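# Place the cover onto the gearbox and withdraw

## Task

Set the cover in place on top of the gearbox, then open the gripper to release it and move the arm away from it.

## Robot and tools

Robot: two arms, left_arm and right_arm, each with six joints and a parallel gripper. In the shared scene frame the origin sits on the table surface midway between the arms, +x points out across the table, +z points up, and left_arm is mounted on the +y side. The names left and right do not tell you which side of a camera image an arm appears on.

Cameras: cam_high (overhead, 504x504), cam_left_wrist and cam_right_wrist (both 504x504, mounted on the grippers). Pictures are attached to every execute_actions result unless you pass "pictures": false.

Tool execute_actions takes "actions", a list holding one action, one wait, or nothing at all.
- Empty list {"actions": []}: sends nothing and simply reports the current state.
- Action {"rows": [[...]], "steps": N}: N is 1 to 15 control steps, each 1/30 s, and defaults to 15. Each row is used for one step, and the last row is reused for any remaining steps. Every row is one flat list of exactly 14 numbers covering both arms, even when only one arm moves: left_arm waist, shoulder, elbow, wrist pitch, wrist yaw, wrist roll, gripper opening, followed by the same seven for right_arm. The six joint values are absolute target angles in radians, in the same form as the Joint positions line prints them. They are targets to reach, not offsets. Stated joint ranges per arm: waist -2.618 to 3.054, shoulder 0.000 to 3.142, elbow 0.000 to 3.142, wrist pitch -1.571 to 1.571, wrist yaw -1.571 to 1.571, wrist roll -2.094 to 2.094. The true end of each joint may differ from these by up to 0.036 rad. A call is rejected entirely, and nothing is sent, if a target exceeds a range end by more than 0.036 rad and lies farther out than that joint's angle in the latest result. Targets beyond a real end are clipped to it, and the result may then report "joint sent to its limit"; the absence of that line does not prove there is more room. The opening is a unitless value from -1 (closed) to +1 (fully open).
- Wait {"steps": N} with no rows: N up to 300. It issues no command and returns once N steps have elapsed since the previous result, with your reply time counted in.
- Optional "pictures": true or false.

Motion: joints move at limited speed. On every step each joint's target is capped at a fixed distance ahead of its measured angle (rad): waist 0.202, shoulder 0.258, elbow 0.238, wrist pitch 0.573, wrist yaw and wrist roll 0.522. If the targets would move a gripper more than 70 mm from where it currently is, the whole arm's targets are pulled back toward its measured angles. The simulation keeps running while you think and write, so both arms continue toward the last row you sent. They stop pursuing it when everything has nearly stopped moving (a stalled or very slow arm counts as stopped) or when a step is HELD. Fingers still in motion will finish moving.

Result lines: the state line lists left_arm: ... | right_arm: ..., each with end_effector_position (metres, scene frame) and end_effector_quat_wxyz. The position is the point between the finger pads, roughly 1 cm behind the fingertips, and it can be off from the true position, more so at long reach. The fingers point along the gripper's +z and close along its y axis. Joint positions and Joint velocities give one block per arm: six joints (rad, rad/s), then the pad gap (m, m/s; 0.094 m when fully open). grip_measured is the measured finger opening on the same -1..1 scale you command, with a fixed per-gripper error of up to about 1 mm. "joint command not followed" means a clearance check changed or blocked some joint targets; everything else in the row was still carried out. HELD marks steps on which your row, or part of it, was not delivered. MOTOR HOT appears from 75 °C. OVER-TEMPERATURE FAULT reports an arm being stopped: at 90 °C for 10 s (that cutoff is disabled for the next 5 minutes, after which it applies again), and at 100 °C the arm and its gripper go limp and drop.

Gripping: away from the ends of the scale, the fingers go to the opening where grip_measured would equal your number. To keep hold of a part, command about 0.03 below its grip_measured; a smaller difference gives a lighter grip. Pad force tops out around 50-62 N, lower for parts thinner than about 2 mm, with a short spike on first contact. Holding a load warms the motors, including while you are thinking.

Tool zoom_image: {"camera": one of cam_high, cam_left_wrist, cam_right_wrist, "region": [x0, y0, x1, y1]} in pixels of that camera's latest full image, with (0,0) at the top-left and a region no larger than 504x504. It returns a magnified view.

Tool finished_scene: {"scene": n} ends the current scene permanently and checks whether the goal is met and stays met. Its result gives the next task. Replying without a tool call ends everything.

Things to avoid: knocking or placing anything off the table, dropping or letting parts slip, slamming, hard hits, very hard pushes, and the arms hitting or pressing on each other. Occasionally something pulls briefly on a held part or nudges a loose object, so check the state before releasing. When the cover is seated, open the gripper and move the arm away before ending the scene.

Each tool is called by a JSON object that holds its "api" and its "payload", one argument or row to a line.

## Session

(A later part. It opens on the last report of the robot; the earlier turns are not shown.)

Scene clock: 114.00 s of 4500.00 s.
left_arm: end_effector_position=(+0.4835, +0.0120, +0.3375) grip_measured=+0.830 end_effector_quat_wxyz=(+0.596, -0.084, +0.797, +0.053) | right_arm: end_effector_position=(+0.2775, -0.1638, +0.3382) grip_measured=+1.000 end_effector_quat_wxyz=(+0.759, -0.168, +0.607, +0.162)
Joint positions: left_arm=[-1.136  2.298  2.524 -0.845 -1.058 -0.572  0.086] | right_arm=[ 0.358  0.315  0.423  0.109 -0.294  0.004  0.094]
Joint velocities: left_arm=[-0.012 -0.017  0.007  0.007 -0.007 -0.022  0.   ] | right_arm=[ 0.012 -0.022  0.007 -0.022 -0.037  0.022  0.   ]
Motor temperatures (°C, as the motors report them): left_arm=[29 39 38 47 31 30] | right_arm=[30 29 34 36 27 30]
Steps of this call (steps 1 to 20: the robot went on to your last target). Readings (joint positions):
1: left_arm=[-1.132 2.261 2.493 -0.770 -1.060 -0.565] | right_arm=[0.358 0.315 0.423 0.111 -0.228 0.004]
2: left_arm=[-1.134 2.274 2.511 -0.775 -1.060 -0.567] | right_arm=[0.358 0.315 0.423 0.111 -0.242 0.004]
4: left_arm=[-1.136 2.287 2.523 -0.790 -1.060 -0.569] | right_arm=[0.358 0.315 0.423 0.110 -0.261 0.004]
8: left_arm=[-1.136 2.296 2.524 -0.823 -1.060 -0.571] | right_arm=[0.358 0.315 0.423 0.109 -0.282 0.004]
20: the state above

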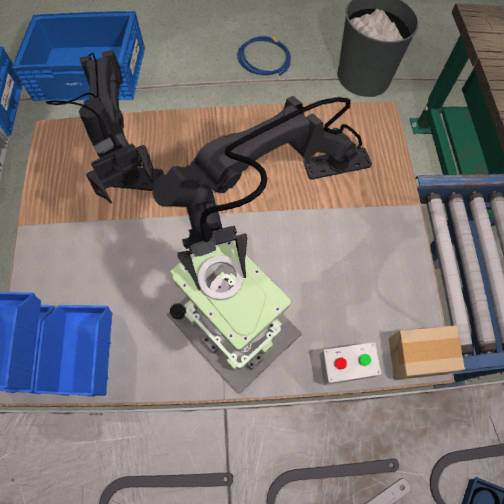

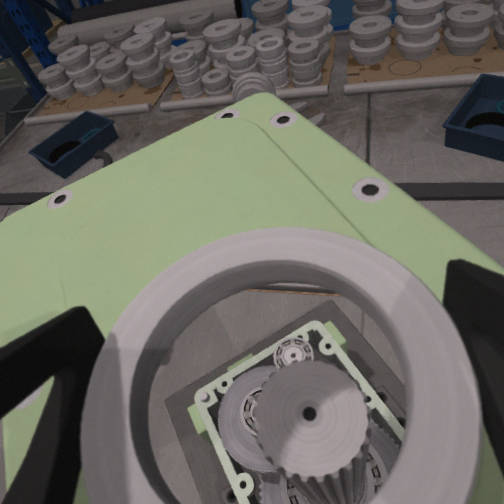

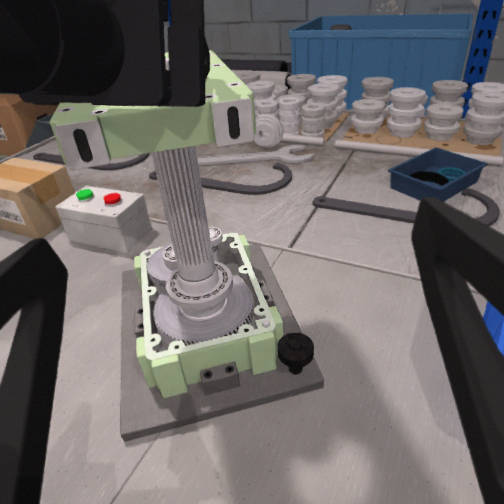

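{"api": "execute_actions", "payload": {
  "actions": [
    {"rows":[[-1.144,2.222,2.585,-0.72,-1.174,-0.572,0.75,0.32,0.3,0.42,0.1,-0.32,0,1],[-1.145,2.219,2.57,-0.71,-1.176,-0.573,0.75,0.29,0.3,0.42,0.1,-0.34,0,1],[-1.146,2.216,2.555,-0.7,-1.178,-0.574,0.75,0.26,0.3,0.42,0.09,-0.36,0,1],[-1.147,2.213,2.54,-0.69,-1.18,-0.575,0.75,0.23,0.3,0.42,0.08,-0.38,0,1],[-1.148,2.21,2.525,-0.68,-1.182,-0.576,0.75,0.2,0.3,0.42,0.07,-0.4,0,1],[-1.149,2.207,2.51,-0.67,-1.184,-0.577,0.75,0.17,0.3,0.42,0.06,-0.42,0,1],[-1.15,2.204,2.495,-0.66,-1.186,-0.578,0.75,0.14,0.3,0.42,0.05,-0.44,0,1],[-1.151,2.201,2.48,-0.65,-1.188,-0.579,0.75,0.11,0.3,0.42,0.05,-0.46,0,1],[-1.151,2.198,2.465,-0.64,-1.188,-0.58,0.75,0.08,0.3,0.42,0.05,-0.48,0,1],[-1.151,2.195,2.45,-0.63,-1.188,-0.58,0.75,0.05,0.3,0.42,0.05,-0.5,0,1],[-1.151,2.195,2.45,-0.63,-1.188,-0.58,0.75,0.02,0.3,0.42,0.05,-0.52,0,1],[-1.151,2.195,2.45,-0.63,-1.188,-0.58,0.75,0,0.3,0.42,0.05,-0.55,0,1]]}
  ],
  "pictures": false
}}

{"api": "execute_actions", "payload": {
  "actions": [
    {"steps":12}
  ]
}}

Scene clock: 116.13 s of 4500.00 s.
left_arm: end_effector_position=(+0.4852, +0.0113, +0.3193) grip_measured=+0.830 end_effector_quat_wxyz=(+0.594, -0.085, +0.798, +0.064) | right_arm: end_effector_position=(+0.2905, -0.2126, +0.3248) grip_measured=+1.000 end_effector_quat_wxyz=(+0.751, -0.134, +0.639, +0.097)
Joint positions: left_arm=[-1.137  2.281  2.421 -0.783 -1.072 -0.581  0.086] | right_arm=[ 0.01   0.315  0.423  0.062 -0.497  0.004  0.094]
Joint velocities: left_arm=[-0.022 -0.002 -0.066  0.007  0.066  0.022  0.   ] | right_arm=[-0.081  0.002 -0.012 -0.066 -0.344 -0.051  0.   ]
Motor temperatures (°C, as the motors report them): left_arm=[29 41 38 47 31 30] | right_arm=[30 29 34 36 27 30]
Steps of this call (steps 1 to 15: the robot went on to your last target; steps 16 to 49: nothing new was sent; steps 50 to 64: all 15 steps of this action). Readings (joint positions):
50: left_arm=[-1.136 2.298 2.524 -0.846 -1.058 -0.573] | right_arm=[0.353 0.315 0.423 0.109 -0.300 0.004]
51: left_arm=[-1.136 2.298 2.524 -0.846 -1.058 -0.573] | right_arm=[0.337 0.315 0.423 0.109 -0.308 0.004]
53: left_arm=[-1.136 2.298 2.524 -0.845 -1.058 -0.574] | right_arm=[0.286 0.315 0.423 0.105 -0.328 0.004]
57: left_arm=[-1.136 2.288 2.486 -0.812 -1.068 -0.577] | right_arm=[0.167 0.315 0.423 0.083 -0.385 0.004]
64: the state above

Scene clock: 116.53 s of 4500.00 s.
left_arm: end_effector_position=(+0.4848, +0.0093, +0.3201) grip_measured=+0.830 end_effector_quat_wxyz=(+0.596, -0.086, +0.796, +0.059) | right_arm: end_effector_position=(+0.2880, -0.2055, +0.3235) grip_measured=+1.000 end_effector_quat_wxyz=(+0.748, -0.150, +0.638, +0.111)
Joint positions: left_arm=[-1.14   2.281  2.42  -0.773 -1.072 -0.582  0.086] | right_arm=[ 0.008  0.315  0.423  0.059 -0.542  0.004  0.094]
Joint velocities: left_arm=[-0.007  0.022 -0.017 -0.022  0.037 -0.022 -0.   ] | right_arm=[-0.007  0.002  0.007 -0.007  0.007 -0.022  0.   ]
Motor temperatures (°C, as the motors report them): left_arm=[29 42 38 47 31 30] | right_arm=[30 29 34 36 27 30]
Steps of this call (steps 1 to 12: the robot went on to your last target). Readings (joint positions):
1: left_arm=[-1.137 2.281 2.420 -0.783 -1.072 -0.581] | right_arm=[0.008 0.315 0.423 0.061 -0.506 0.004]
2: left_arm=[-1.138 2.281 2.420 -0.783 -1.072 -0.582] | right_arm=[0.008 0.315 0.423 0.061 -0.514 0.004]
4: left_arm=[-1.139 2.281 2.420 -0.779 -1.072 -0.582] | right_arm=[0.008 0.315 0.423 0.060 -0.526 0.004]
8: left_arm=[-1.140 2.281 2.420 -0.775 -1.072 -0.582] | right_arm=[0.008 0.315 0.423 0.060 -0.538 0.004]
12: the state above

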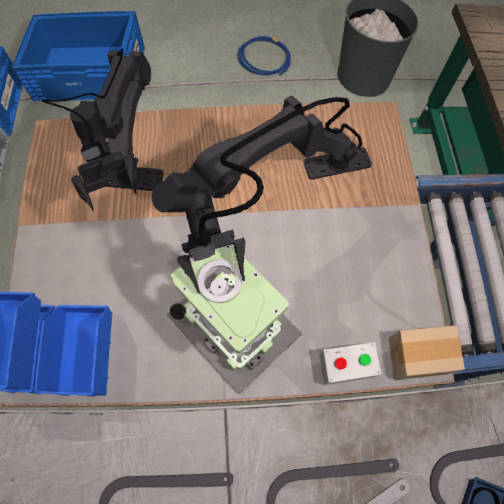

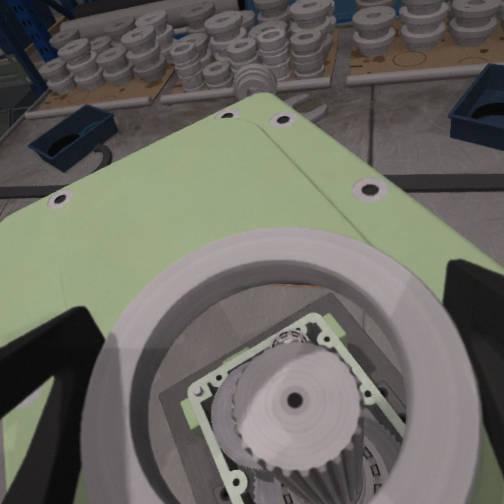

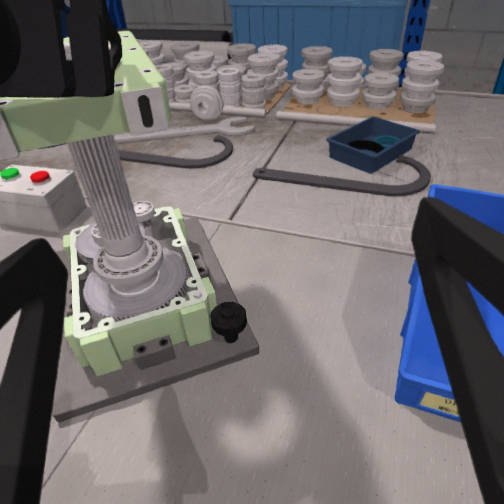

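{"api": "execute_actions", "payload": {
  "actions": [
    {"rows":[[-1.151,2.188,2.43,-0.615,-1.188,-0.58,0.75,0,0.3,0.42,0.05,-0.57,0,1],[-1.151,2.181,2.41,-0.6,-1.188,-0.58,0.75,0,0.3,0.42,0.05,-0.59,0,1],[-1.151,2.174,2.39,-0.585,-1.188,-0.58,0.75,0,0.3,0.42,0.05,-0.61,0,1],[-1.151,2.168,2.37,-0.57,-1.188,-0.58,0.75,0,0.3,0.42,0.05,-0.63,0,1],[-1.151,2.162,2.35,-0.555,-1.188,-0.58,0.75,0,0.3,0.42,0.05,-0.65,0,1],[-1.151,2.156,2.33,-0.54,-1.188,-0.58,0.75,0,0.3,0.42,0.05,-0.67,0,1],[-1.151,2.151,2.31,-0.525,-1.188,-0.58,0.75,0,0.3,0.42,0.05,-0.69,0,1],[-1.151,2.146,2.29,-0.51,-1.188,-0.58,0.75,0,0.3,0.42,0.05,-0.71,0,1],[-1.151,2.141,2.27,-0.495,-1.188,-0.58,0.75,0,0.3,0.42,0.05,-0.73,0,1],[-1.151,2.136,2.25,-0.485,-1.188,-0.58,0.75,0,0.3,0.42,0.05,-0.75,0,1],[-1.151,2.132,2.23,-0.475,-1.188,-0.58,0.75,0,0.3,0.42,0.05,-0.75,0,1],[-1.151,2.128,2.215,-0.465,-1.188,-0.58,0.75,0,0.3,0.42,0.05,-0.75,0,1]]}
  ],
  "pictures": false
}}

{"api": "execute_actions", "payload": {
  "actions": [
    {"steps":12}
  ]
}}

Scene clock: 119.17 s of 4500.00 s.
left_arm: end_effector_position=(+0.4833, +0.0115, +0.2867) grip_measured=+0.830 end_effector_quat_wxyz=(+0.591, -0.081, +0.800, +0.068) | right_arm: end_effector_position=(+0.2740, -0.1770, +0.3203) grip_measured=+1.000 end_effector_quat_wxyz=(+0.731, -0.216, +0.625, +0.168)
Joint positions: left_arm=[-1.14   2.22   2.191 -0.63  -1.073 -0.584  0.086] | right_arm=[ 0.008  0.315  0.423  0.059 -0.721  0.004  0.094]
Joint velocities: left_arm=[-0.007 -0.017 -0.198  0.022  0.051 -0.037  0.   ] | right_arm=[-0.002  0.002 -0.002 -0.007 -0.125 -0.066  0.   ]
Motor temperatures (°C, as the motors report them): left_arm=[29 45 38 47 32 30] | right_arm=[30 29 34 36 27 30]
Steps of this call (steps 1 to 30: the robot went on to your last target; steps 31 to 64: nothing new was sent; steps 65 to 79: all 15 steps of this action). Readings (joint positions):
65: left_arm=[-1.140 2.280 2.418 -0.770 -1.072 -0.582] | right_arm=[0.008 0.315 0.423 0.059 -0.548 0.004]
66: left_arm=[-1.140 2.277 2.410 -0.763 -1.072 -0.582] | right_arm=[0.008 0.315 0.423 0.059 -0.554 0.004]
68: left_arm=[-1.140 2.266 2.380 -0.741 -1.072 -0.583] | right_arm=[0.008 0.315 0.423 0.059 -0.574 0.004]
72: left_arm=[-1.140 2.240 2.302 -0.694 -1.074 -0.584] | right_arm=[0.008 0.315 0.423 0.059 -0.634 0.004]
79: the state above

Scene clock: 119.57 s of 4500.00 s.
left_arm: end_effector_position=(+0.4837, +0.0097, +0.2839) grip_measured=+0.830 end_effector_quat_wxyz=(+0.590, -0.080, +0.801, +0.064) | right_arm: end_effector_position=(+0.2719, -0.1736, +0.3199) grip_measured=+1.000 end_effector_quat_wxyz=(+0.728, -0.224, +0.623, +0.175)
Joint positions: left_arm=[-1.14   2.22   2.182 -0.619 -1.065 -0.584  0.086] | right_arm=[ 0.008  0.315  0.423  0.059 -0.744  0.004  0.094]
Joint velocities: left_arm=[-0.007  0.007 -0.007  0.022 -0.066 -0.066 -0.002] | right_arm=[-0.012 -0.012 -0.017 -0.022 -0.022 -0.007  0.   ]
Motor temperatures (°C, as the motors report them): left_arm=[29 45 38 47 32 30] | right_arm=[30 29 34 36 27 30]
Steps of this call (steps 1 to 12: the robot went on to your last target). Readings (joint positions):
1: left_arm=[-1.140 2.220 2.185 -0.629 -1.070 -0.584] | right_arm=[0.008 0.315 0.423 0.059 -0.726 0.004]
2: left_arm=[-1.140 2.220 2.182 -0.629 -1.068 -0.584] | right_arm=[0.008 0.315 0.423 0.059 -0.731 0.004]
4: left_arm=[-1.140 2.220 2.182 -0.629 -1.065 -0.584] | right_arm=[0.008 0.315 0.423 0.059 -0.736 0.004]
8: left_arm=[-1.140 2.220 2.182 -0.621 -1.065 -0.584] | right_arm=[0.008 0.315 0.423 0.059 -0.742 0.004]
12: the state above

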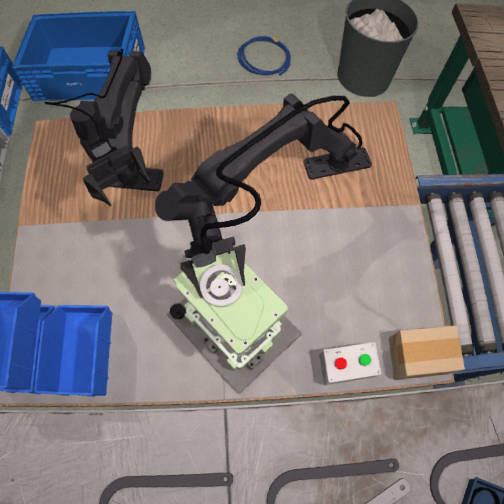

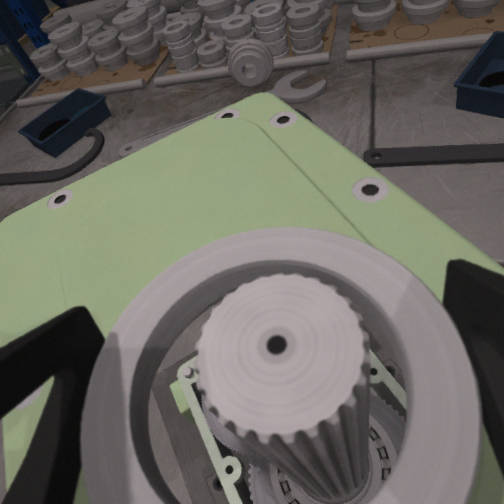

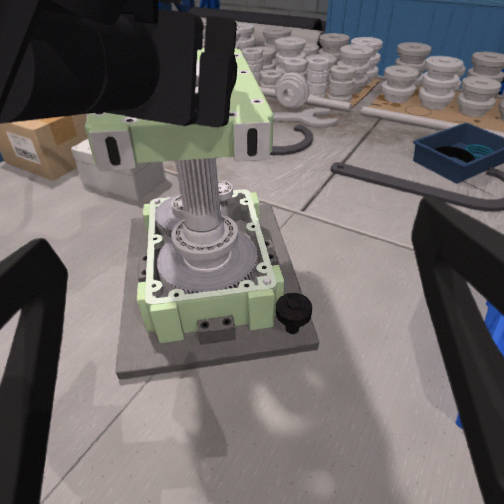

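{"api": "execute_actions", "payload": {
  "actions": [
    {"rows":[[-1.151,2.124,2.2,-0.45,-1.188,-0.58,0.75,0,0.3,0.42,0.04,-0.74,0,1],[-1.151,2.12,2.185,-0.435,-1.188,-0.58,0.75,0,0.3,0.42,0.03,-0.73,0,1],[-1.151,2.117,2.17,-0.42,-1.188,-0.58,0.75,0,0.3,0.42,0.02,-0.72,0,1],[-1.151,2.114,2.155,-0.405,-1.188,-0.58,0.75,0,0.3,0.42,0.01,-0.71,0,1],[-1.151,2.111,2.14,-0.39,-1.188,-0.58,0.75,0,0.3,0.42,0,-0.7,0,1],[-1.151,2.108,2.125,-0.375,-1.188,-0.58,0.75,-0.01,0.3,0.42,-0.01,-0.7,0,1],[-1.151,2.106,2.11,-0.36,-1.188,-0.58,0.75,-0.02,0.3,0.42,-0.02,-0.7,0,1],[-1.151,2.104,2.095,-0.345,-1.188,-0.58,0.75,-0.03,0.3,0.42,-0.03,-0.7,0,1],[-1.151,2.102,2.08,-0.33,-1.188,-0.58,0.75,-0.04,0.3,0.42,-0.04,-0.7,0,1],[-1.151,2.1,2.065,-0.315,-1.188,-0.58,0.75,-0.05,0.3,0.42,-0.05,-0.7,0,1],[-1.151,2.099,2.05,-0.3,-1.188,-0.58,0.75,-0.06,0.3,0.42,-0.05,-0.7,0,1],[-1.151,2.098,2.035,-0.29,-1.188,-0.58,0.75,-0.07,0.3,0.42,-0.05,-0.7,0,1],[-1.151,2.098,2.02,-0.28,-1.188,-0.58,0.75,-0.08,0.3,0.42,-0.05,-0.7,0,1]]}
  ],
  "pictures": false
}}

{"api": "execute_actions", "payload": {
  "actions": [
    {"steps":10}
  ]
}}

Scene clock: 121.40 s of 4500.00 s.
left_arm: end_effector_position=(+0.4835, +0.0112, +0.2564) grip_measured=+0.830 end_effector_quat_wxyz=(+0.596, -0.088, +0.796, +0.058) | right_arm: end_effector_position=(+0.2828, -0.1971, +0.3026) grip_measured=+1.000 end_effector_quat_wxyz=(+0.712, -0.173, +0.664, +0.150)
Joint positions: left_arm=[-1.14   2.185  2.001 -0.448 -1.073 -0.586  0.086] | right_arm=[-0.069  0.315  0.423 -0.029 -0.709  0.004  0.094]
Joint velocities: left_arm=[-0.007 -0.007 -0.281  0.095 -0.037  0.037 -0.   ] | right_arm=[-0.1    0.007 -0.012 -0.11   0.139  0.066  0.   ]
Motor temperatures (°C, as the motors report them): left_arm=[29 47 38 47 32 30] | right_arm=[30 29 34 36 27 30]
Steps of this call (steps 1 to 30: the robot went on to your last target; steps 31 to 40: nothing new was sent; steps 41 to 55: all 15 steps of this action). Readings (joint positions):
41: left_arm=[-1.140 2.220 2.182 -0.615 -1.065 -0.584] | right_arm=[0.008 0.315 0.423 0.058 -0.746 0.004]
42: left_arm=[-1.140 2.219 2.177 -0.609 -1.065 -0.584] | right_arm=[0.008 0.315 0.423 0.056 -0.745 0.004]
44: left_arm=[-1.140 2.212 2.156 -0.585 -1.065 -0.585] | right_arm=[0.008 0.315 0.423 0.047 -0.738 0.004]
48: left_arm=[-1.140 2.195 2.098 -0.533 -1.069 -0.585] | right_arm=[-0.007 0.315 0.423 0.017 -0.721 0.004]
55: the state above

Scene clock: 121.73 s of 4500.00 s.
left_arm: end_effector_position=(+0.4836, +0.0106, +0.2523) grip_measured=+0.830 end_effector_quat_wxyz=(+0.596, -0.088, +0.796, +0.057) | right_arm: end_effector_position=(+0.2833, -0.1981, +0.3006) grip_measured=+1.000 end_effector_quat_wxyz=(+0.710, -0.170, +0.667, +0.150)
Joint positions: left_arm=[-1.14   2.185  1.986 -0.432 -1.07  -0.586  0.086] | right_arm=[-0.072  0.315  0.423 -0.039 -0.707  0.004  0.094]
Joint velocities: left_arm=[-0.022 -0.022 -0.012 -0.007 -0.037  0.051  0.001] | right_arm=[-0.002 -0.007  0.017  0.051  0.022 -0.051  0.   ]
Motor temperatures (°C, as the motors report them): left_arm=[29 47 38 48 32 30] | right_arm=[30 29 34 36 27 30]
Steps of this call (steps 1 to 10: the robot went on to your last target). Readings (joint positions):
1: left_arm=[-1.140 2.185 1.993 -0.446 -1.072 -0.586] | right_arm=[-0.071 0.315 0.423 -0.032 -0.708 0.004]
2: left_arm=[-1.140 2.185 1.988 -0.446 -1.071 -0.586] | right_arm=[-0.072 0.315 0.423 -0.034 -0.707 0.004]
4: left_arm=[-1.140 2.185 1.986 -0.446 -1.070 -0.586] | right_arm=[-0.072 0.315 0.423 -0.036 -0.707 0.004]
8: left_arm=[-1.140 2.185 1.986 -0.435 -1.070 -0.586] | right_arm=[-0.072 0.315 0.423 -0.039 -0.707 0.004]
10: the state above

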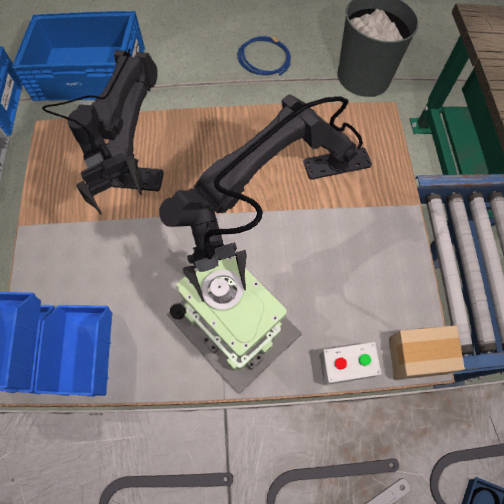

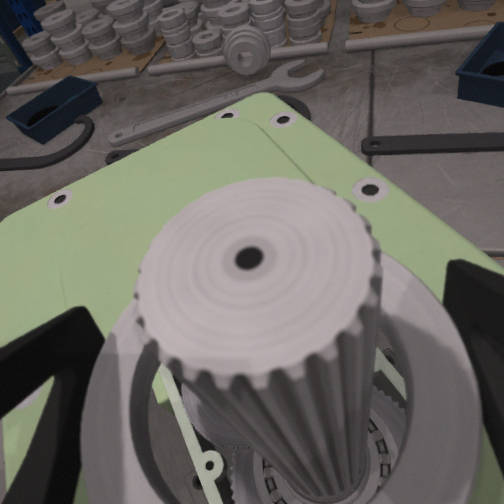

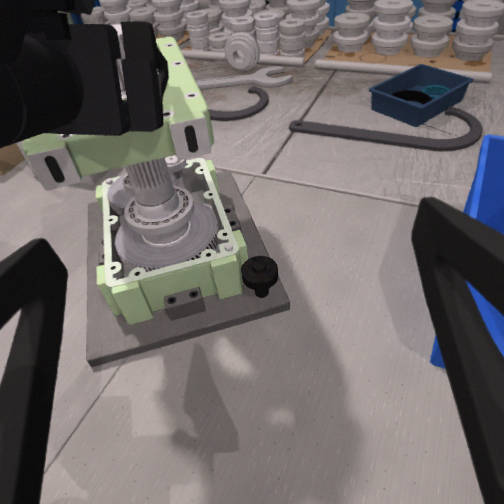

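{"api": "execute_actions", "payload": {
  "actions": [
    {"rows":[[-1.152,2.1,2.01,-0.268,-1.188,-0.58,0.75,-0.08,0.3,0.42,-0.05,-0.7,0,1],[-1.153,2.103,2.0,-0.256,-1.188,-0.58,0.75,-0.08,0.3,0.42,-0.05,-0.7,0,1],[-1.154,2.106,1.99,-0.244,-1.188,-0.58,0.75,-0.08,0.3,0.42,-0.05,-0.7,0,1],[-1.155,2.109,1.98,-0.232,-1.188,-0.58,0.75,-0.08,0.3,0.42,-0.05,-0.7,0,1],[-1.156,2.112,1.97,-0.22,-1.188,-0.58,0.75,-0.08,0.3,0.42,-0.05,-0.7,0,1],[-1.156,2.114,1.96,-0.208,-1.188,-0.58,0.75,-0.08,0.3,0.42,-0.05,-0.7,0,1],[-1.156,2.116,1.95,-0.196,-1.188,-0.58,0.75,-0.08,0.3,0.42,-0.05,-0.7,0,1],[-1.156,2.118,1.94,-0.184,-1.188,-0.58,0.75,-0.08,0.3,0.42,-0.05,-0.7,0,1],[-1.156,2.12,1.93,-0.172,-1.188,-0.58,0.75,-0.08,0.3,0.42,-0.05,-0.7,0,1],[-1.156,2.122,1.92,-0.16,-1.188,-0.58,0.75,-0.08,0.3,0.42,-0.05,-0.7,0,1],[-1.156,2.124,1.91,-0.15,-1.188,-0.58,0.75,-0.08,0.3,0.42,-0.05,-0.7,0,1],[-1.156,2.126,1.9,-0.14,-1.188,-0.58,0.75,-0.08,0.3,0.42,-0.05,-0.7,0,1],[-1.156,2.128,1.89,-0.13,-1.188,-0.58,0.75,-0.08,0.3,0.42,-0.05,-0.7,0,1],[-1.156,2.13,1.88,-0.125,-1.188,-0.58,0.75,-0.08,0.3,0.42,-0.05,-0.7,0,1]]}
  ],
  "pictures": false
}}

{"api": "execute_actions", "payload": {
  "actions": [
    {"steps":10}
  ]
}}

Scene clock: 123.97 s of 4500.00 s.
left_arm: end_effector_position=(+0.4817, +0.0074, +0.2226) grip_measured=+0.830 end_effector_quat_wxyz=(+0.600, -0.090, +0.793, +0.053) | right_arm: end_effector_position=(+0.2833, -0.1981, +0.3003) grip_measured=+1.000 end_effector_quat_wxyz=(+0.709, -0.170, +0.668, +0.150)
Joint positions: left_arm=[-1.147  2.188  1.863 -0.293 -1.077 -0.586  0.086] | right_arm=[-0.072  0.315  0.423 -0.04  -0.707  0.004  0.094]
Joint velocities: left_arm=[-0.032  0.071 -0.188  0.198 -0.051 -0.037  0.001] | right_arm=[ 0.012  0.002  0.007 -0.051  0.022 -0.051  0.   ]
Motor temperatures (°C, as the motors report them): left_arm=[29 49 38 48 32 30] | right_arm=[30 29 34 36 27 30]
Steps of this call (steps 1 to 30: the robot went on to your last target; steps 31 to 52: nothing new was sent; steps 53 to 67: all 15 steps of this action). Readings (joint positions):
53: left_arm=[-1.140 2.185 1.986 -0.426 -1.070 -0.586] | right_arm=[-0.072 0.315 0.423 -0.040 -0.707 0.004]
54: left_arm=[-1.140 2.185 1.983 -0.421 -1.070 -0.586] | right_arm=[-0.072 0.315 0.423 -0.040 -0.707 0.004]
56: left_arm=[-1.140 2.185 1.973 -0.400 -1.073 -0.586] | right_arm=[-0.072 0.315 0.423 -0.040 -0.707 0.004]
60: left_arm=[-1.143 2.185 1.936 -0.356 -1.077 -0.586] | right_arm=[-0.072 0.315 0.423 -0.040 -0.707 0.004]
67: the state above

Scene clock: 124.30 s of 4500.00 s.
left_arm: end_effector_position=(+0.4828, +0.0059, +0.2137) grip_measured=+0.830 end_effector_quat_wxyz=(+0.599, -0.090, +0.794, +0.053) | right_arm: end_effector_position=(+0.2833, -0.1981, +0.3003) grip_measured=+1.000 end_effector_quat_wxyz=(+0.709, -0.170, +0.668, +0.150)
Joint positions: left_arm=[-1.147  2.201  1.85  -0.269 -1.077 -0.586  0.086] | right_arm=[-0.072  0.315  0.423 -0.04  -0.707  0.004  0.094]
Joint velocities: left_arm=[-0.012 -0.012 -0.007  0.081 -0.007  0.007  0.   ] | right_arm=[ 0.007  0.002  0.002 -0.022 -0.051 -0.022  0.   ]
Motor temperatures (°C, as the motors report them): left_arm=[29 49 38 48 32 30] | right_arm=[30 29 34 36 27 30]
Steps of this call (steps 1 to 10: the robot went on to your last target). Readings (joint positions):
1: left_arm=[-1.147 2.191 1.858 -0.289 -1.077 -0.586] | right_arm=[-0.072 0.315 0.423 -0.040 -0.707 0.004]
2: left_arm=[-1.147 2.194 1.855 -0.285 -1.077 -0.586] | right_arm=[-0.072 0.315 0.423 -0.040 -0.707 0.004]
4: left_arm=[-1.147 2.199 1.851 -0.281 -1.077 -0.586] | right_arm=[-0.072 0.315 0.423 -0.040 -0.707 0.004]
8: left_arm=[-1.147 2.201 1.850 -0.275 -1.077 -0.586] | right_arm=[-0.072 0.315 0.423 -0.040 -0.707 0.004]
10: the state above

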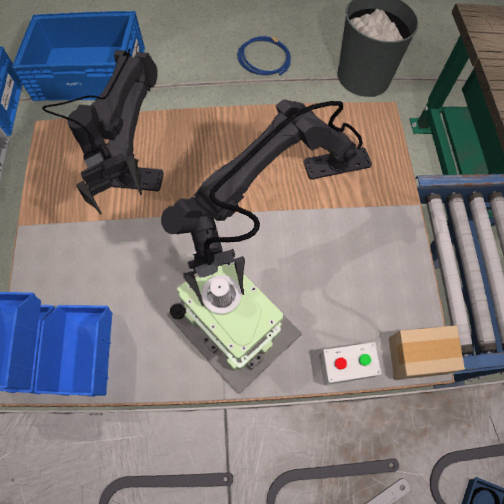

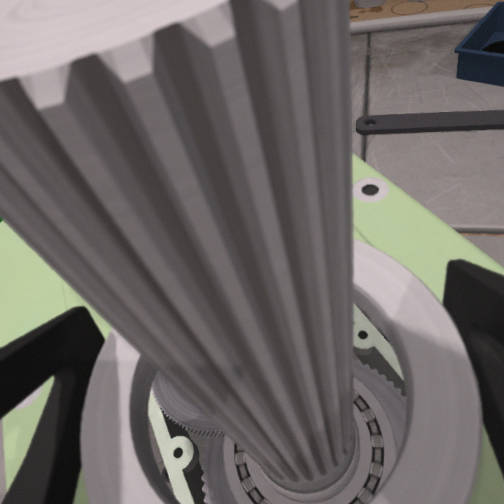

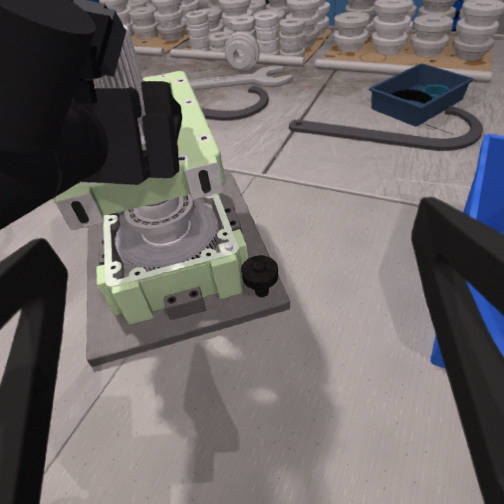

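{"api": "execute_actions", "payload": {
  "actions": [
    {"rows":[[-1.156,2.132,1.872,-0.118,-1.188,-0.58,0.75,-0.08,0.3,0.42,-0.05,-0.7,0,1],[-1.156,2.134,1.864,-0.11,-1.188,-0.58,0.75,-0.08,0.3,0.42,-0.05,-0.7,0,1],[-1.156,2.136,1.856,-0.102,-1.188,-0.58,0.75,-0.08,0.3,0.42,-0.05,-0.7,0,1],[-1.156,2.138,1.848,-0.094,-1.188,-0.58,0.75,-0.08,0.3,0.42,-0.05,-0.7,0,1],[-1.156,2.14,1.84,-0.085,-1.188,-0.58,0.75,-0.08,0.3,0.42,-0.05,-0.7,0,1],[-1.156,2.142,1.832,-0.075,-1.188,-0.58,0.75,-0.08,0.3,0.42,-0.05,-0.7,0,1],[-1.156,2.144,1.824,-0.065,-1.188,-0.58,0.75,-0.08,0.3,0.42,-0.05,-0.7,0,1],[-1.156,2.146,1.816,-0.055,-1.188,-0.58,0.75,-0.08,0.3,0.42,-0.05,-0.7,0,1],[-1.156,2.148,1.808,-0.045,-1.188,-0.58,0.75,-0.08,0.3,0.42,-0.05,-0.7,0,1],[-1.156,2.151,1.8,-0.035,-1.188,-0.58,0.75,-0.08,0.3,0.42,-0.05,-0.7,0,1],[-1.156,2.154,1.792,-0.025,-1.188,-0.58,0.75,-0.08,0.3,0.42,-0.05,-0.7,0,1],[-1.156,2.157,1.784,-0.015,-1.188,-0.58,0.75,-0.08,0.3,0.42,-0.05,-0.7,0,1],[-1.156,2.16,1.776,-0.005,-1.188,-0.58,0.75,-0.08,0.3,0.42,-0.05,-0.7,0,1]]}
  ],
  "pictures": false
}}

{"api": "execute_actions", "payload": {
  "actions": [
    {"steps":12}
  ]
}}

{"api": "zoom_image", "payload": {
  "camera": "cam_high",
  "region": [150,240,320,410]
}}

Scene clock: 125.90 s of 4500.00 s.
left_arm: end_effector_position=(+0.4819, +0.0074, +0.1820) grip_measured=+0.830 end_effector_quat_wxyz=(+0.598, -0.088, +0.795, +0.057) | right_arm: end_effector_position=(+0.2833, -0.1981, +0.3003) grip_measured=+1.000 end_effector_quat_wxyz=(+0.709, -0.170, +0.668, +0.150)
Joint positions: left_arm=[-1.147  2.22   1.756 -0.165 -1.078 -0.586  0.086] | right_arm=[-0.072  0.315  0.423 -0.04  -0.707  0.004  0.094]
Joint velocities: left_arm=[ 0.002  0.11  -0.12   0.066 -0.037  0.007  0.001] | right_arm=[-0.002  0.002  0.017 -0.037  0.037 -0.037  0.   ]
Motor temperatures (°C, as the motors report them): left_arm=[29 50 38 48 32 30] | right_arm=[30 29 34 35 27 30]
Steps of this call (steps 1 to 30: the robot went on to your last target; steps 31 to 33: nothing new was sent; steps 34 to 48: all 15 steps of this action). Readings (joint positions):
34: left_arm=[-1.147 2.201 1.850 -0.261 -1.077 -0.586] | right_arm=[-0.072 0.315 0.423 -0.040 -0.707 0.004]
35: left_arm=[-1.147 2.201 1.849 -0.259 -1.077 -0.586] | right_arm=[-0.072 0.315 0.423 -0.040 -0.707 0.004]
37: left_arm=[-1.147 2.201 1.840 -0.245 -1.078 -0.586] | right_arm=[-0.072 0.315 0.423 -0.040 -0.707 0.004]
41: left_arm=[-1.147 2.201 1.808 -0.216 -1.078 -0.586] | right_arm=[-0.072 0.315 0.423 -0.040 -0.707 0.004]
48: the state above

Scene clock: 126.30 s of 4500.00 s.
left_arm: end_effector_position=(+0.4827, +0.0060, +0.1735) grip_measured=+0.830 end_effector_quat_wxyz=(+0.597, -0.087, +0.795, +0.057) | right_arm: end_effector_position=(+0.2833, -0.1981, +0.3003) grip_measured=+1.000 end_effector_quat_wxyz=(+0.709, -0.170, +0.668, +0.150)
Joint positions: left_arm=[-1.147  2.234  1.746 -0.143 -1.076 -0.586  0.086] | right_arm=[-0.072  0.315  0.423 -0.04  -0.707  0.004  0.094]
Joint velocities: left_arm=[-0.017 -0.002  0.002  0.022 -0.066  0.007  0.001] | right_arm=[ 0.017  0.007 -0.002  0.007 -0.007  0.022  0.   ]
Motor temperatures (°C, as the motors report them): left_arm=[29 50 38 48 32 30] | right_arm=[30 29 34 35 27 30]
Steps of this call (steps 1 to 12: the robot went on to your last target). Readings (joint positions):
1: left_arm=[-1.147 2.224 1.752 -0.162 -1.078 -0.586] | right_arm=[-0.072 0.315 0.423 -0.040 -0.707 0.004]
2: left_arm=[-1.147 2.228 1.749 -0.160 -1.078 -0.586] | right_arm=[-0.072 0.315 0.423 -0.040 -0.707 0.004]
4: left_arm=[-1.147 2.233 1.747 -0.158 -1.077 -0.586] | right_arm=[-0.072 0.315 0.423 -0.040 -0.707 0.004]
8: left_arm=[-1.147 2.234 1.746 -0.153 -1.076 -0.586] | right_arm=[-0.072 0.315 0.423 -0.040 -0.707 0.004]
12: the state above

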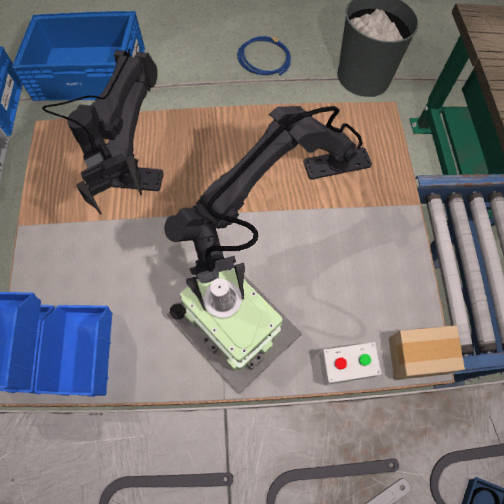

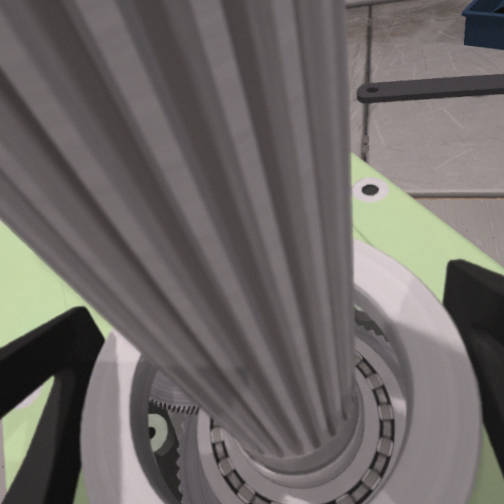

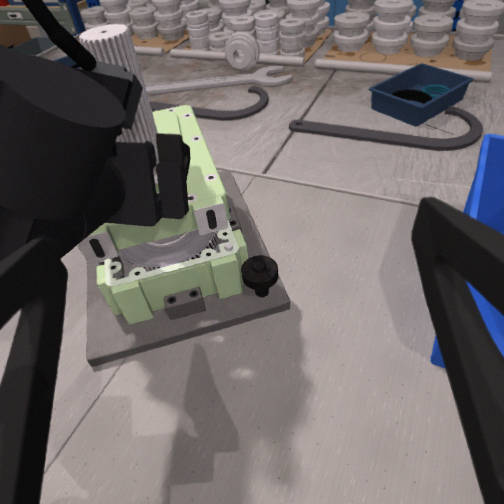

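Region (150, 240, 320, 410) of cam_high's 504x504 image, scaled by 2.965, with more detail than that image has.

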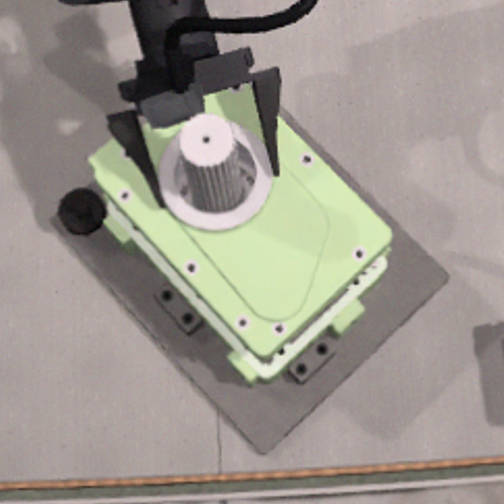

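{"api": "execute_actions", "payload": {
  "actions": [
    {"rows":[[-1.156,2.163,1.772,0.002,-1.188,-0.58,0.75,-0.08,0.3,0.42,-0.05,-0.7,0,1],[-1.156,2.166,1.768,0.008,-1.188,-0.58,0.75,-0.08,0.3,0.42,-0.05,-0.7,0,1],[-1.156,2.169,1.764,0.014,-1.188,-0.58,0.75,-0.08,0.3,0.42,-0.05,-0.7,0,1],[-1.156,2.172,1.76,0.02,-1.188,-0.58,0.75,-0.08,0.3,0.42,-0.05,-0.7,0,1],[-1.156,2.175,1.756,0.026,-1.188,-0.58,0.75,-0.08,0.3,0.42,-0.05,-0.7,0,1],[-1.156,2.178,1.752,0.032,-1.188,-0.58,0.75,-0.08,0.3,0.42,-0.05,-0.7,0,1],[-1.156,2.181,1.748,0.038,-1.188,-0.58,0.75,-0.08,0.3,0.42,-0.05,-0.7,0,1],[-1.156,2.183,1.744,0.044,-1.188,-0.58,0.75,-0.08,0.3,0.42,-0.05,-0.7,0,1],[-1.156,2.185,1.74,0.05,-1.188,-0.58,0.75,-0.08,0.3,0.42,-0.05,-0.7,0,1]]}
  ],
  "pictures": false
}}

{"api": "execute_actions", "payload": {
  "actions": [
    {"steps":10}
  ]
}}

{"api": "zoom_image", "payload": {
  "camera": "cam_high",
  "region": [150,240,320,410]
}}

{"api": "zoom_image", "payload": {
  "camera": "cam_right_wrist",
  "region": [70,130,290,350]
}}

Scene clock: 128.40 s of 4500.00 s.
left_arm: end_effector_position=(+0.4830, +0.0058, +0.1600) grip_measured=+0.830 end_effector_quat_wxyz=(+0.598, -0.088, +0.794, +0.056) | right_arm: end_effector_position=(+0.2833, -0.1981, +0.3003) grip_measured=+1.000 end_effector_quat_wxyz=(+0.709, -0.170, +0.668, +0.150)
Joint positions: left_arm=[-1.147  2.25   1.715 -0.092 -1.078 -0.586  0.086] | right_arm=[-0.072  0.315  0.423 -0.04  -0.707  0.004  0.094]
Joint velocities: left_arm=[-0.017  0.056 -0.022  0.037 -0.007  0.007 -0.001] | right_arm=[ 0.007 -0.022  0.002 -0.037 -0.022 -0.037  0.   ]
Motor temperatures (°C, as the motors report them): left_arm=[29 52 38 49 32 30] | right_arm=[30 29 34 35 27 30]
Steps of this call (steps 1 to 30: the robot went on to your last target; steps 31 to 48: nothing new was sent; steps 49 to 63: all 15 steps of this action). Readings (joint positions):
49: left_arm=[-1.147 2.234 1.746 -0.140 -1.076 -0.586] | right_arm=[-0.072 0.315 0.423 -0.040 -0.707 0.004]
50: left_arm=[-1.147 2.234 1.746 -0.139 -1.076 -0.586] | right_arm=[-0.072 0.315 0.423 -0.040 -0.707 0.004]
52: left_arm=[-1.147 2.234 1.746 -0.134 -1.076 -0.586] | right_arm=[-0.072 0.315 0.423 -0.040 -0.707 0.004]
56: left_arm=[-1.147 2.234 1.732 -0.107 -1.077 -0.586] | right_arm=[-0.072 0.315 0.423 -0.040 -0.707 0.004]
63: the state above

Scene clock: 128.73 s of 4500.00 s.
left_arm: end_effector_position=(+0.4831, +0.0056, +0.1579) grip_measured=+0.830 end_effector_quat_wxyz=(+0.598, -0.088, +0.794, +0.056) | right_arm: end_effector_position=(+0.2833, -0.1981, +0.3003) grip_measured=+1.000 end_effector_quat_wxyz=(+0.709, -0.170, +0.668, +0.150)
Joint positions: left_arm=[-1.147  2.254  1.713 -0.087 -1.078 -0.586  0.086] | right_arm=[-0.072  0.315  0.423 -0.04  -0.707  0.004  0.094]
Joint velocities: left_arm=[-0.022  0.007 -0.012 -0.051  0.007  0.007  0.   ] | right_arm=[-0.007 -0.002 -0.007 -0.051 -0.051 -0.022  0.   ]
Motor temperatures (°C, as the motors report them): left_arm=[29 52 38 49 32 30] | right_arm=[30 29 34 35 27 30]
Steps of this call (steps 1 to 10: the robot went on to your last target). Readings (joint positions):
1: left_arm=[-1.147 2.252 1.714 -0.092 -1.078 -0.586] | right_arm=[-0.072 0.315 0.423 -0.040 -0.707 0.004]
2: left_arm=[-1.147 2.253 1.713 -0.092 -1.078 -0.586] | right_arm=[-0.072 0.315 0.423 -0.040 -0.707 0.004]
4: left_arm=[-1.147 2.254 1.713 -0.092 -1.078 -0.586] | right_arm=[-0.072 0.315 0.423 -0.040 -0.707 0.004]
8: left_arm=[-1.147 2.254 1.713 -0.087 -1.078 -0.586] | right_arm=[-0.072 0.315 0.423 -0.040 -0.707 0.004]
10: the state above

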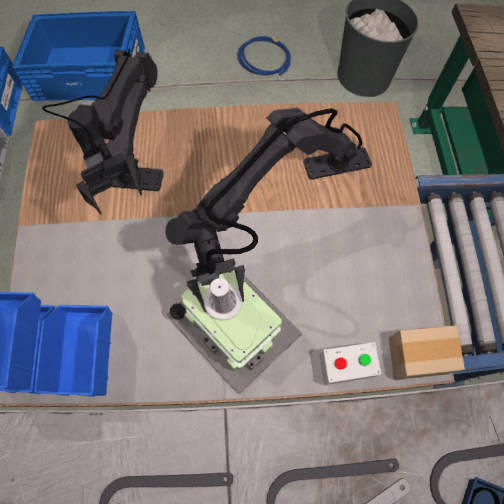

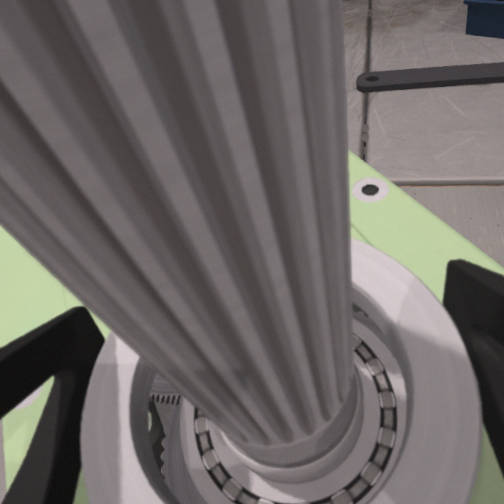

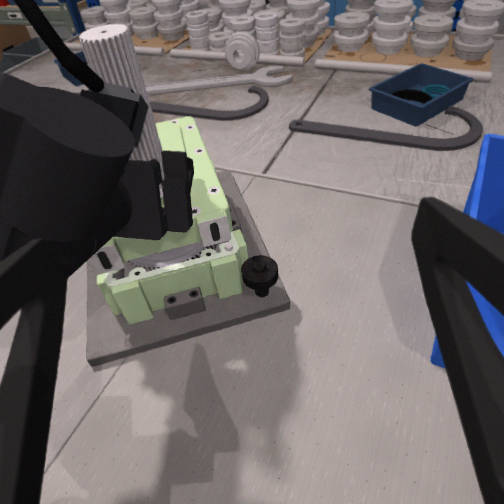

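Region (150, 240, 320, 410) of cam_high's 504x504 image, scaled by 2.965, with more detail than that image has.

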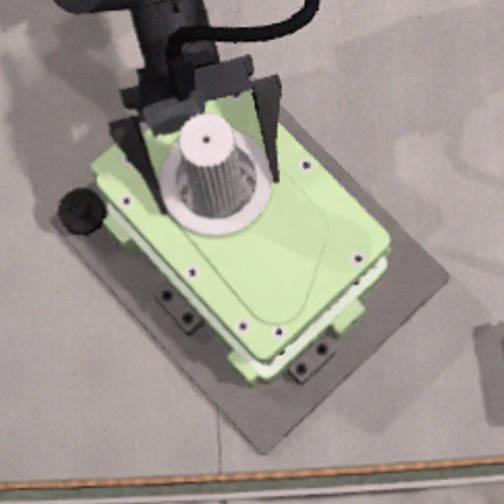

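Region (70, 130, 290, 350) of cam_right_wrist's 504x504 image, scaled by 2.291, with more detail than that image has.

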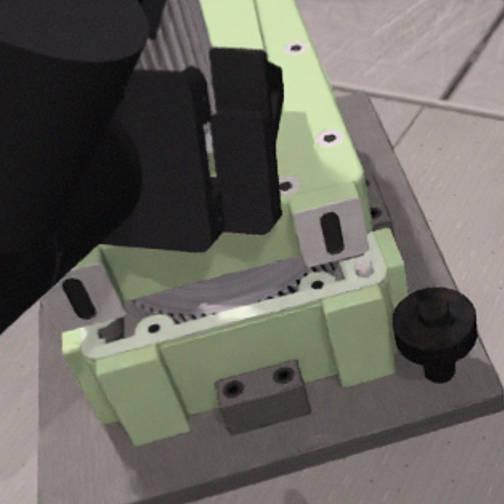

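{"api": "execute_actions", "payload": {
  "actions": [
    {"rows":[[-1.156,2.188,1.736,0.055,-1.188,-0.58,0.75,-0.08,0.3,0.42,-0.05,-0.7,0,1],[-1.156,2.191,1.732,0.06,-1.188,-0.58,0.75,-0.08,0.3,0.42,-0.05,-0.7,0,1],[-1.156,2.194,1.728,0.065,-1.188,-0.58,0.75,-0.08,0.3,0.42,-0.05,-0.7,0,1],[-1.156,2.197,1.724,0.07,-1.188,-0.58,0.75,-0.08,0.3,0.42,-0.05,-0.7,0,1],[-1.156,2.2,1.72,0.076,-1.188,-0.58,0.75,-0.08,0.3,0.42,-0.05,-0.7,0,1],[-1.156,2.202,1.716,0.082,-1.188,-0.58,0.75,-0.08,0.3,0.42,-0.05,-0.7,0,1],[-1.156,2.204,1.713,0.088,-1.188,-0.58,0.75,-0.08,0.3,0.42,-0.05,-0.7,0,1]]}
  ],
  "pictures": false
}}

{"api": "execute_actions", "payload": {
  "actions": [
    {"steps":8}
  ]
}}

{"api": "zoom_image", "payload": {
  "camera": "cam_high",
  "region": [150,240,320,410]
}}

{"api": "zoom_image", "payload": {
  "camera": "cam_right_wrist",
  "region": [70,130,290,350]
}}

Scene clock: 130.60 s of 4500.00 s.
left_arm: end_effector_position=(+0.4835, +0.0055, +0.1501) grip_measured=+0.830 end_effector_quat_wxyz=(+0.602, -0.093, +0.791, +0.053) | right_arm: end_effector_position=(+0.2833, -0.1981, +0.3003) grip_measured=+1.000 end_effector_quat_wxyz=(+0.709, -0.170, +0.668, +0.150)
Joint positions: left_arm=[-1.147  2.265  1.691 -0.039 -1.084 -0.586  0.086] | right_arm=[-0.072  0.315  0.423 -0.04  -0.707  0.004  0.094]
Joint velocities: left_arm=[ 0.002 -0.022  0.002  0.095 -0.007 -0.022  0.001] | right_arm=[ 0.012 -0.002  0.022  0.007 -0.095  0.022  0.   ]
Motor temperatures (°C, as the motors report them): left_arm=[29 53 38 49 33 30] | right_arm=[30 29 34 35 27 30]
Steps of this call (steps 1 to 15: the robot went on to your last target; steps 16 to 41: nothing new was sent; steps 42 to 56: all 15 steps of this action). Readings (joint positions):
42: left_arm=[-1.147 2.254 1.713 -0.085 -1.078 -0.586] | right_arm=[-0.072 0.315 0.423 -0.040 -0.707 0.004]
43: left_arm=[-1.147 2.254 1.713 -0.084 -1.078 -0.586] | right_arm=[-0.072 0.315 0.423 -0.040 -0.707 0.004]
45: left_arm=[-1.147 2.254 1.711 -0.079 -1.078 -0.586] | right_arm=[-0.072 0.315 0.423 -0.040 -0.707 0.004]
49: left_arm=[-1.147 2.256 1.697 -0.057 -1.079 -0.586] | right_arm=[-0.072 0.315 0.423 -0.040 -0.707 0.004]
56: the state above

Scene clock: 130.87 s of 4500.00 s.
left_arm: end_effector_position=(+0.4836, +0.0055, +0.1502) grip_measured=+0.830 end_effector_quat_wxyz=(+0.602, -0.093, +0.791, +0.053) | right_arm: end_effector_position=(+0.2833, -0.1981, +0.3003) grip_measured=+1.000 end_effector_quat_wxyz=(+0.709, -0.170, +0.668, +0.150)
Joint positions: left_arm=[-1.147  2.265  1.691 -0.039 -1.084 -0.586  0.086] | right_arm=[-0.072  0.315  0.423 -0.04  -0.707  0.004  0.094]
Joint velocities: left_arm=[ 0.032 -0.022  0.007  0.11   0.022  0.037 -0.   ] | right_arm=[-0.017 -0.027 -0.002 -0.007  0.022 -0.066  0.   ]
Motor temperatures (°C, as the motors report them): left_arm=[29 53 38 49 33 30] | right_arm=[30 29 34 35 27 30]
Steps of this call (steps 1 to 8: the robot went on to your last target). Readings (joint positions):
1: left_arm=[-1.147 2.265 1.691 -0.039 -1.084 -0.586] | right_arm=[-0.072 0.315 0.423 -0.040 -0.707 0.004]
2: left_arm=[-1.147 2.265 1.691 -0.039 -1.084 -0.586] | right_arm=[-0.072 0.315 0.423 -0.040 -0.707 0.004]
4: left_arm=[-1.147 2.265 1.691 -0.039 -1.084 -0.586] | right_arm=[-0.072 0.315 0.423 -0.040 -0.707 0.004]
8: the state above

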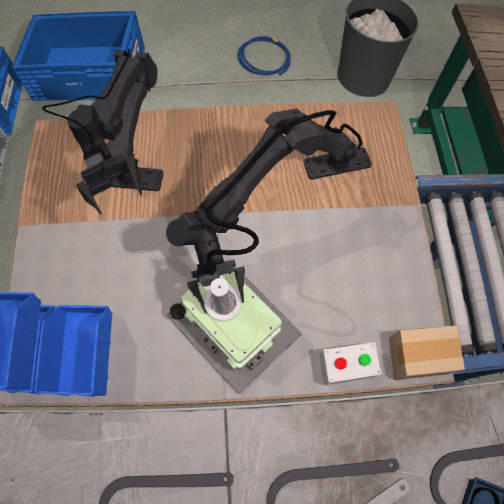

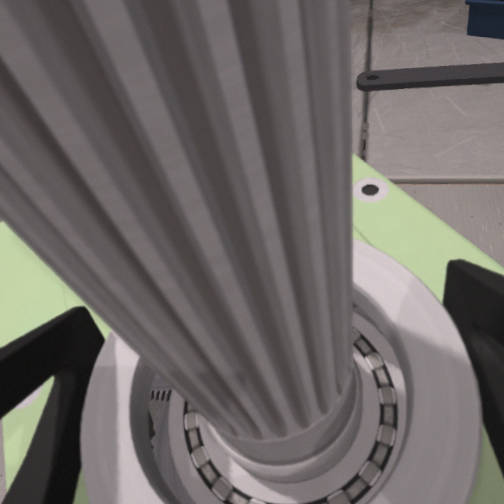

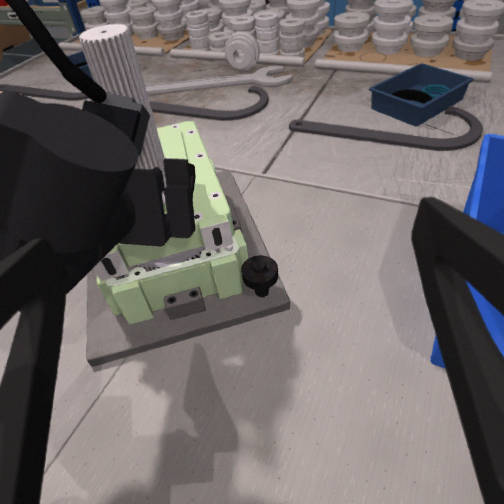

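Region (150, 240, 320, 410) of cam_high's 504x504 image, scaled by 2.965, with more detail than that image has.

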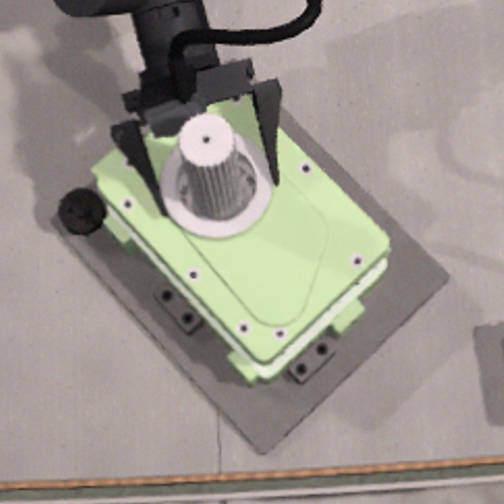

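Region (70, 130, 290, 350) of cam_right_wrist's 504x504 image, scaled by 2.291, with more detail than that image has.

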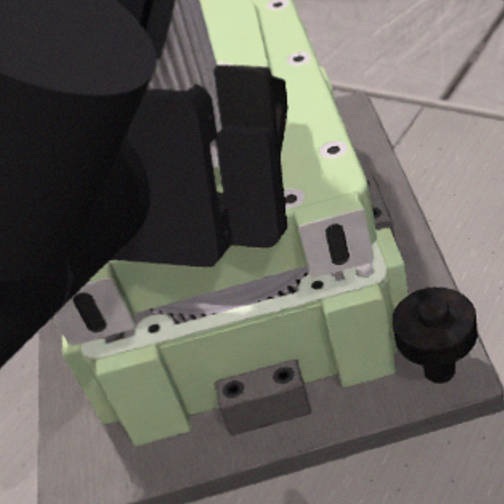

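{"api": "execute_actions", "payload": {
  "actions": [
    {"rows":[[-1.156,2.204,1.73,0.085,-1.188,-0.58,0.75,-0.08,0.3,0.42,-0.05,-0.7,0,1],[-1.156,2.204,1.75,0.08,-1.188,-0.58,0.75,-0.08,0.3,0.42,-0.05,-0.7,0,1],[-1.156,2.204,1.77,0.075,-1.188,-0.58,0.75,-0.08,0.3,0.42,-0.05,-0.7,0,1],[-1.156,2.204,1.785,0.07,-1.188,-0.58,0.75,-0.08,0.3,0.42,-0.05,-0.7,0,1],[-1.156,2.204,1.8,0.065,-1.188,-0.58,0.75,-0.08,0.3,0.42,-0.05,-0.7,0,1]]}
  ]
}}

Scene clock: 133.33 s of 4500.00 s.
left_arm: end_effector_position=(+0.4857, +0.0009, +0.1515) grip_measured=+0.830 end_effector_quat_wxyz=(+0.601, -0.092, +0.792, +0.048) | right_arm: end_effector_position=(+0.2833, -0.1981, +0.3003) grip_measured=+1.000 end_effector_quat_wxyz=(+0.709, -0.170, +0.668, +0.150)
Joint positions: left_arm=[-1.147  2.276  1.715 -0.048 -1.073 -0.586  0.086] | right_arm=[-0.072  0.315  0.423 -0.04  -0.707  0.004  0.094]
Joint velocities: left_arm=[ 0.002 -0.007 -0.017  0.007  0.007  0.007 -0.001] | right_arm=[0.002 0.002 0.012 0.022 0.022 0.022 0.   ]
Motor temperatures (°C, as the motors report them): left_arm=[29 54 38 49 33 30] | right_arm=[30 29 34 35 27 30]
Steps of this call (steps 1 to 15: the robot went on to your last target; steps 16 to 59: nothing new was sent; steps 60 to 74: all 15 steps of this action). Readings (joint positions):
60: left_arm=[-1.147 2.265 1.691 -0.039 -1.084 -0.586] | right_arm=[-0.072 0.315 0.423 -0.040 -0.707 0.004]
61: left_arm=[-1.147 2.265 1.691 -0.039 -1.084 -0.586] | right_arm=[-0.072 0.315 0.423 -0.040 -0.707 0.004]
63: left_arm=[-1.147 2.265 1.691 -0.039 -1.084 -0.586] | right_arm=[-0.072 0.315 0.423 -0.040 -0.707 0.004]
67: left_arm=[-1.147 2.274 1.710 -0.047 -1.079 -0.586] | right_arm=[-0.072 0.315 0.423 -0.040 -0.707 0.004]
74: the state above

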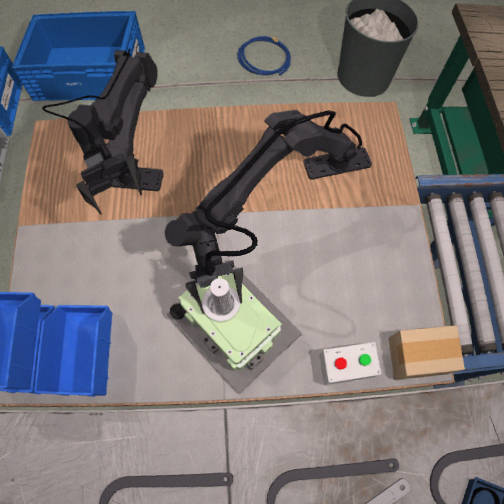

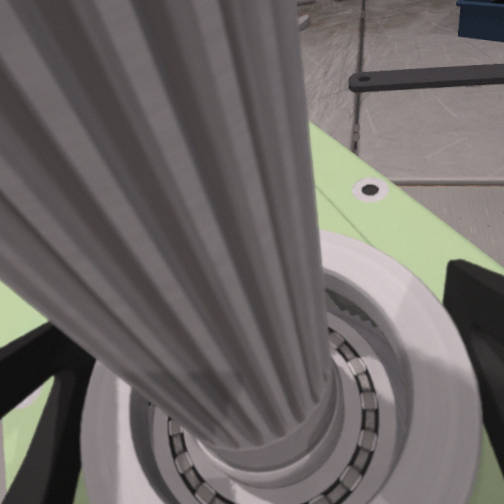

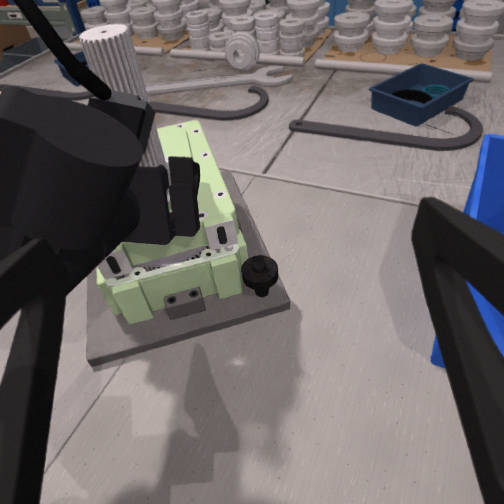

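{"api": "zoom_image", "payload": {
  "camera": "cam_high",
  "region": [160,260,300,400]
}}

{"api": "zoom_image", "payload": {
  "camera": "cam_left_wrist",
  "region": [100,220,460,504]
}}

Region (160, 260, 300, 400) of cam_high's 504x504 image, scaled by 3.600, with more detail than that image has.

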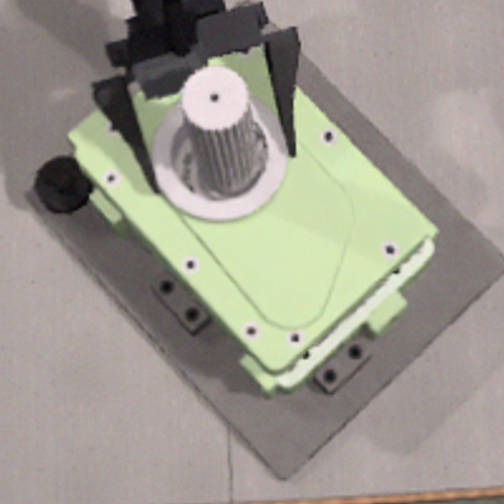

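Region (100, 220, 460, 504) of cam_left_wrist's 504x504 image, scaled by 1.400, with more detail than that image has; it fills the top 398 rows of this view, and the rest is white.

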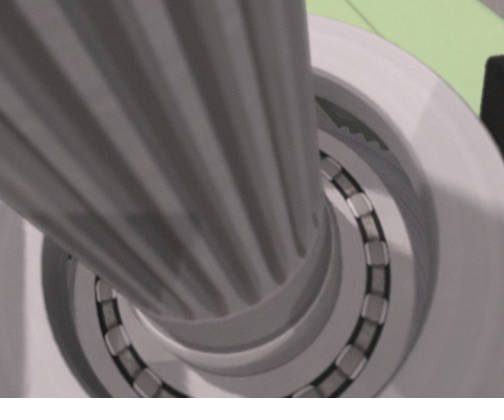

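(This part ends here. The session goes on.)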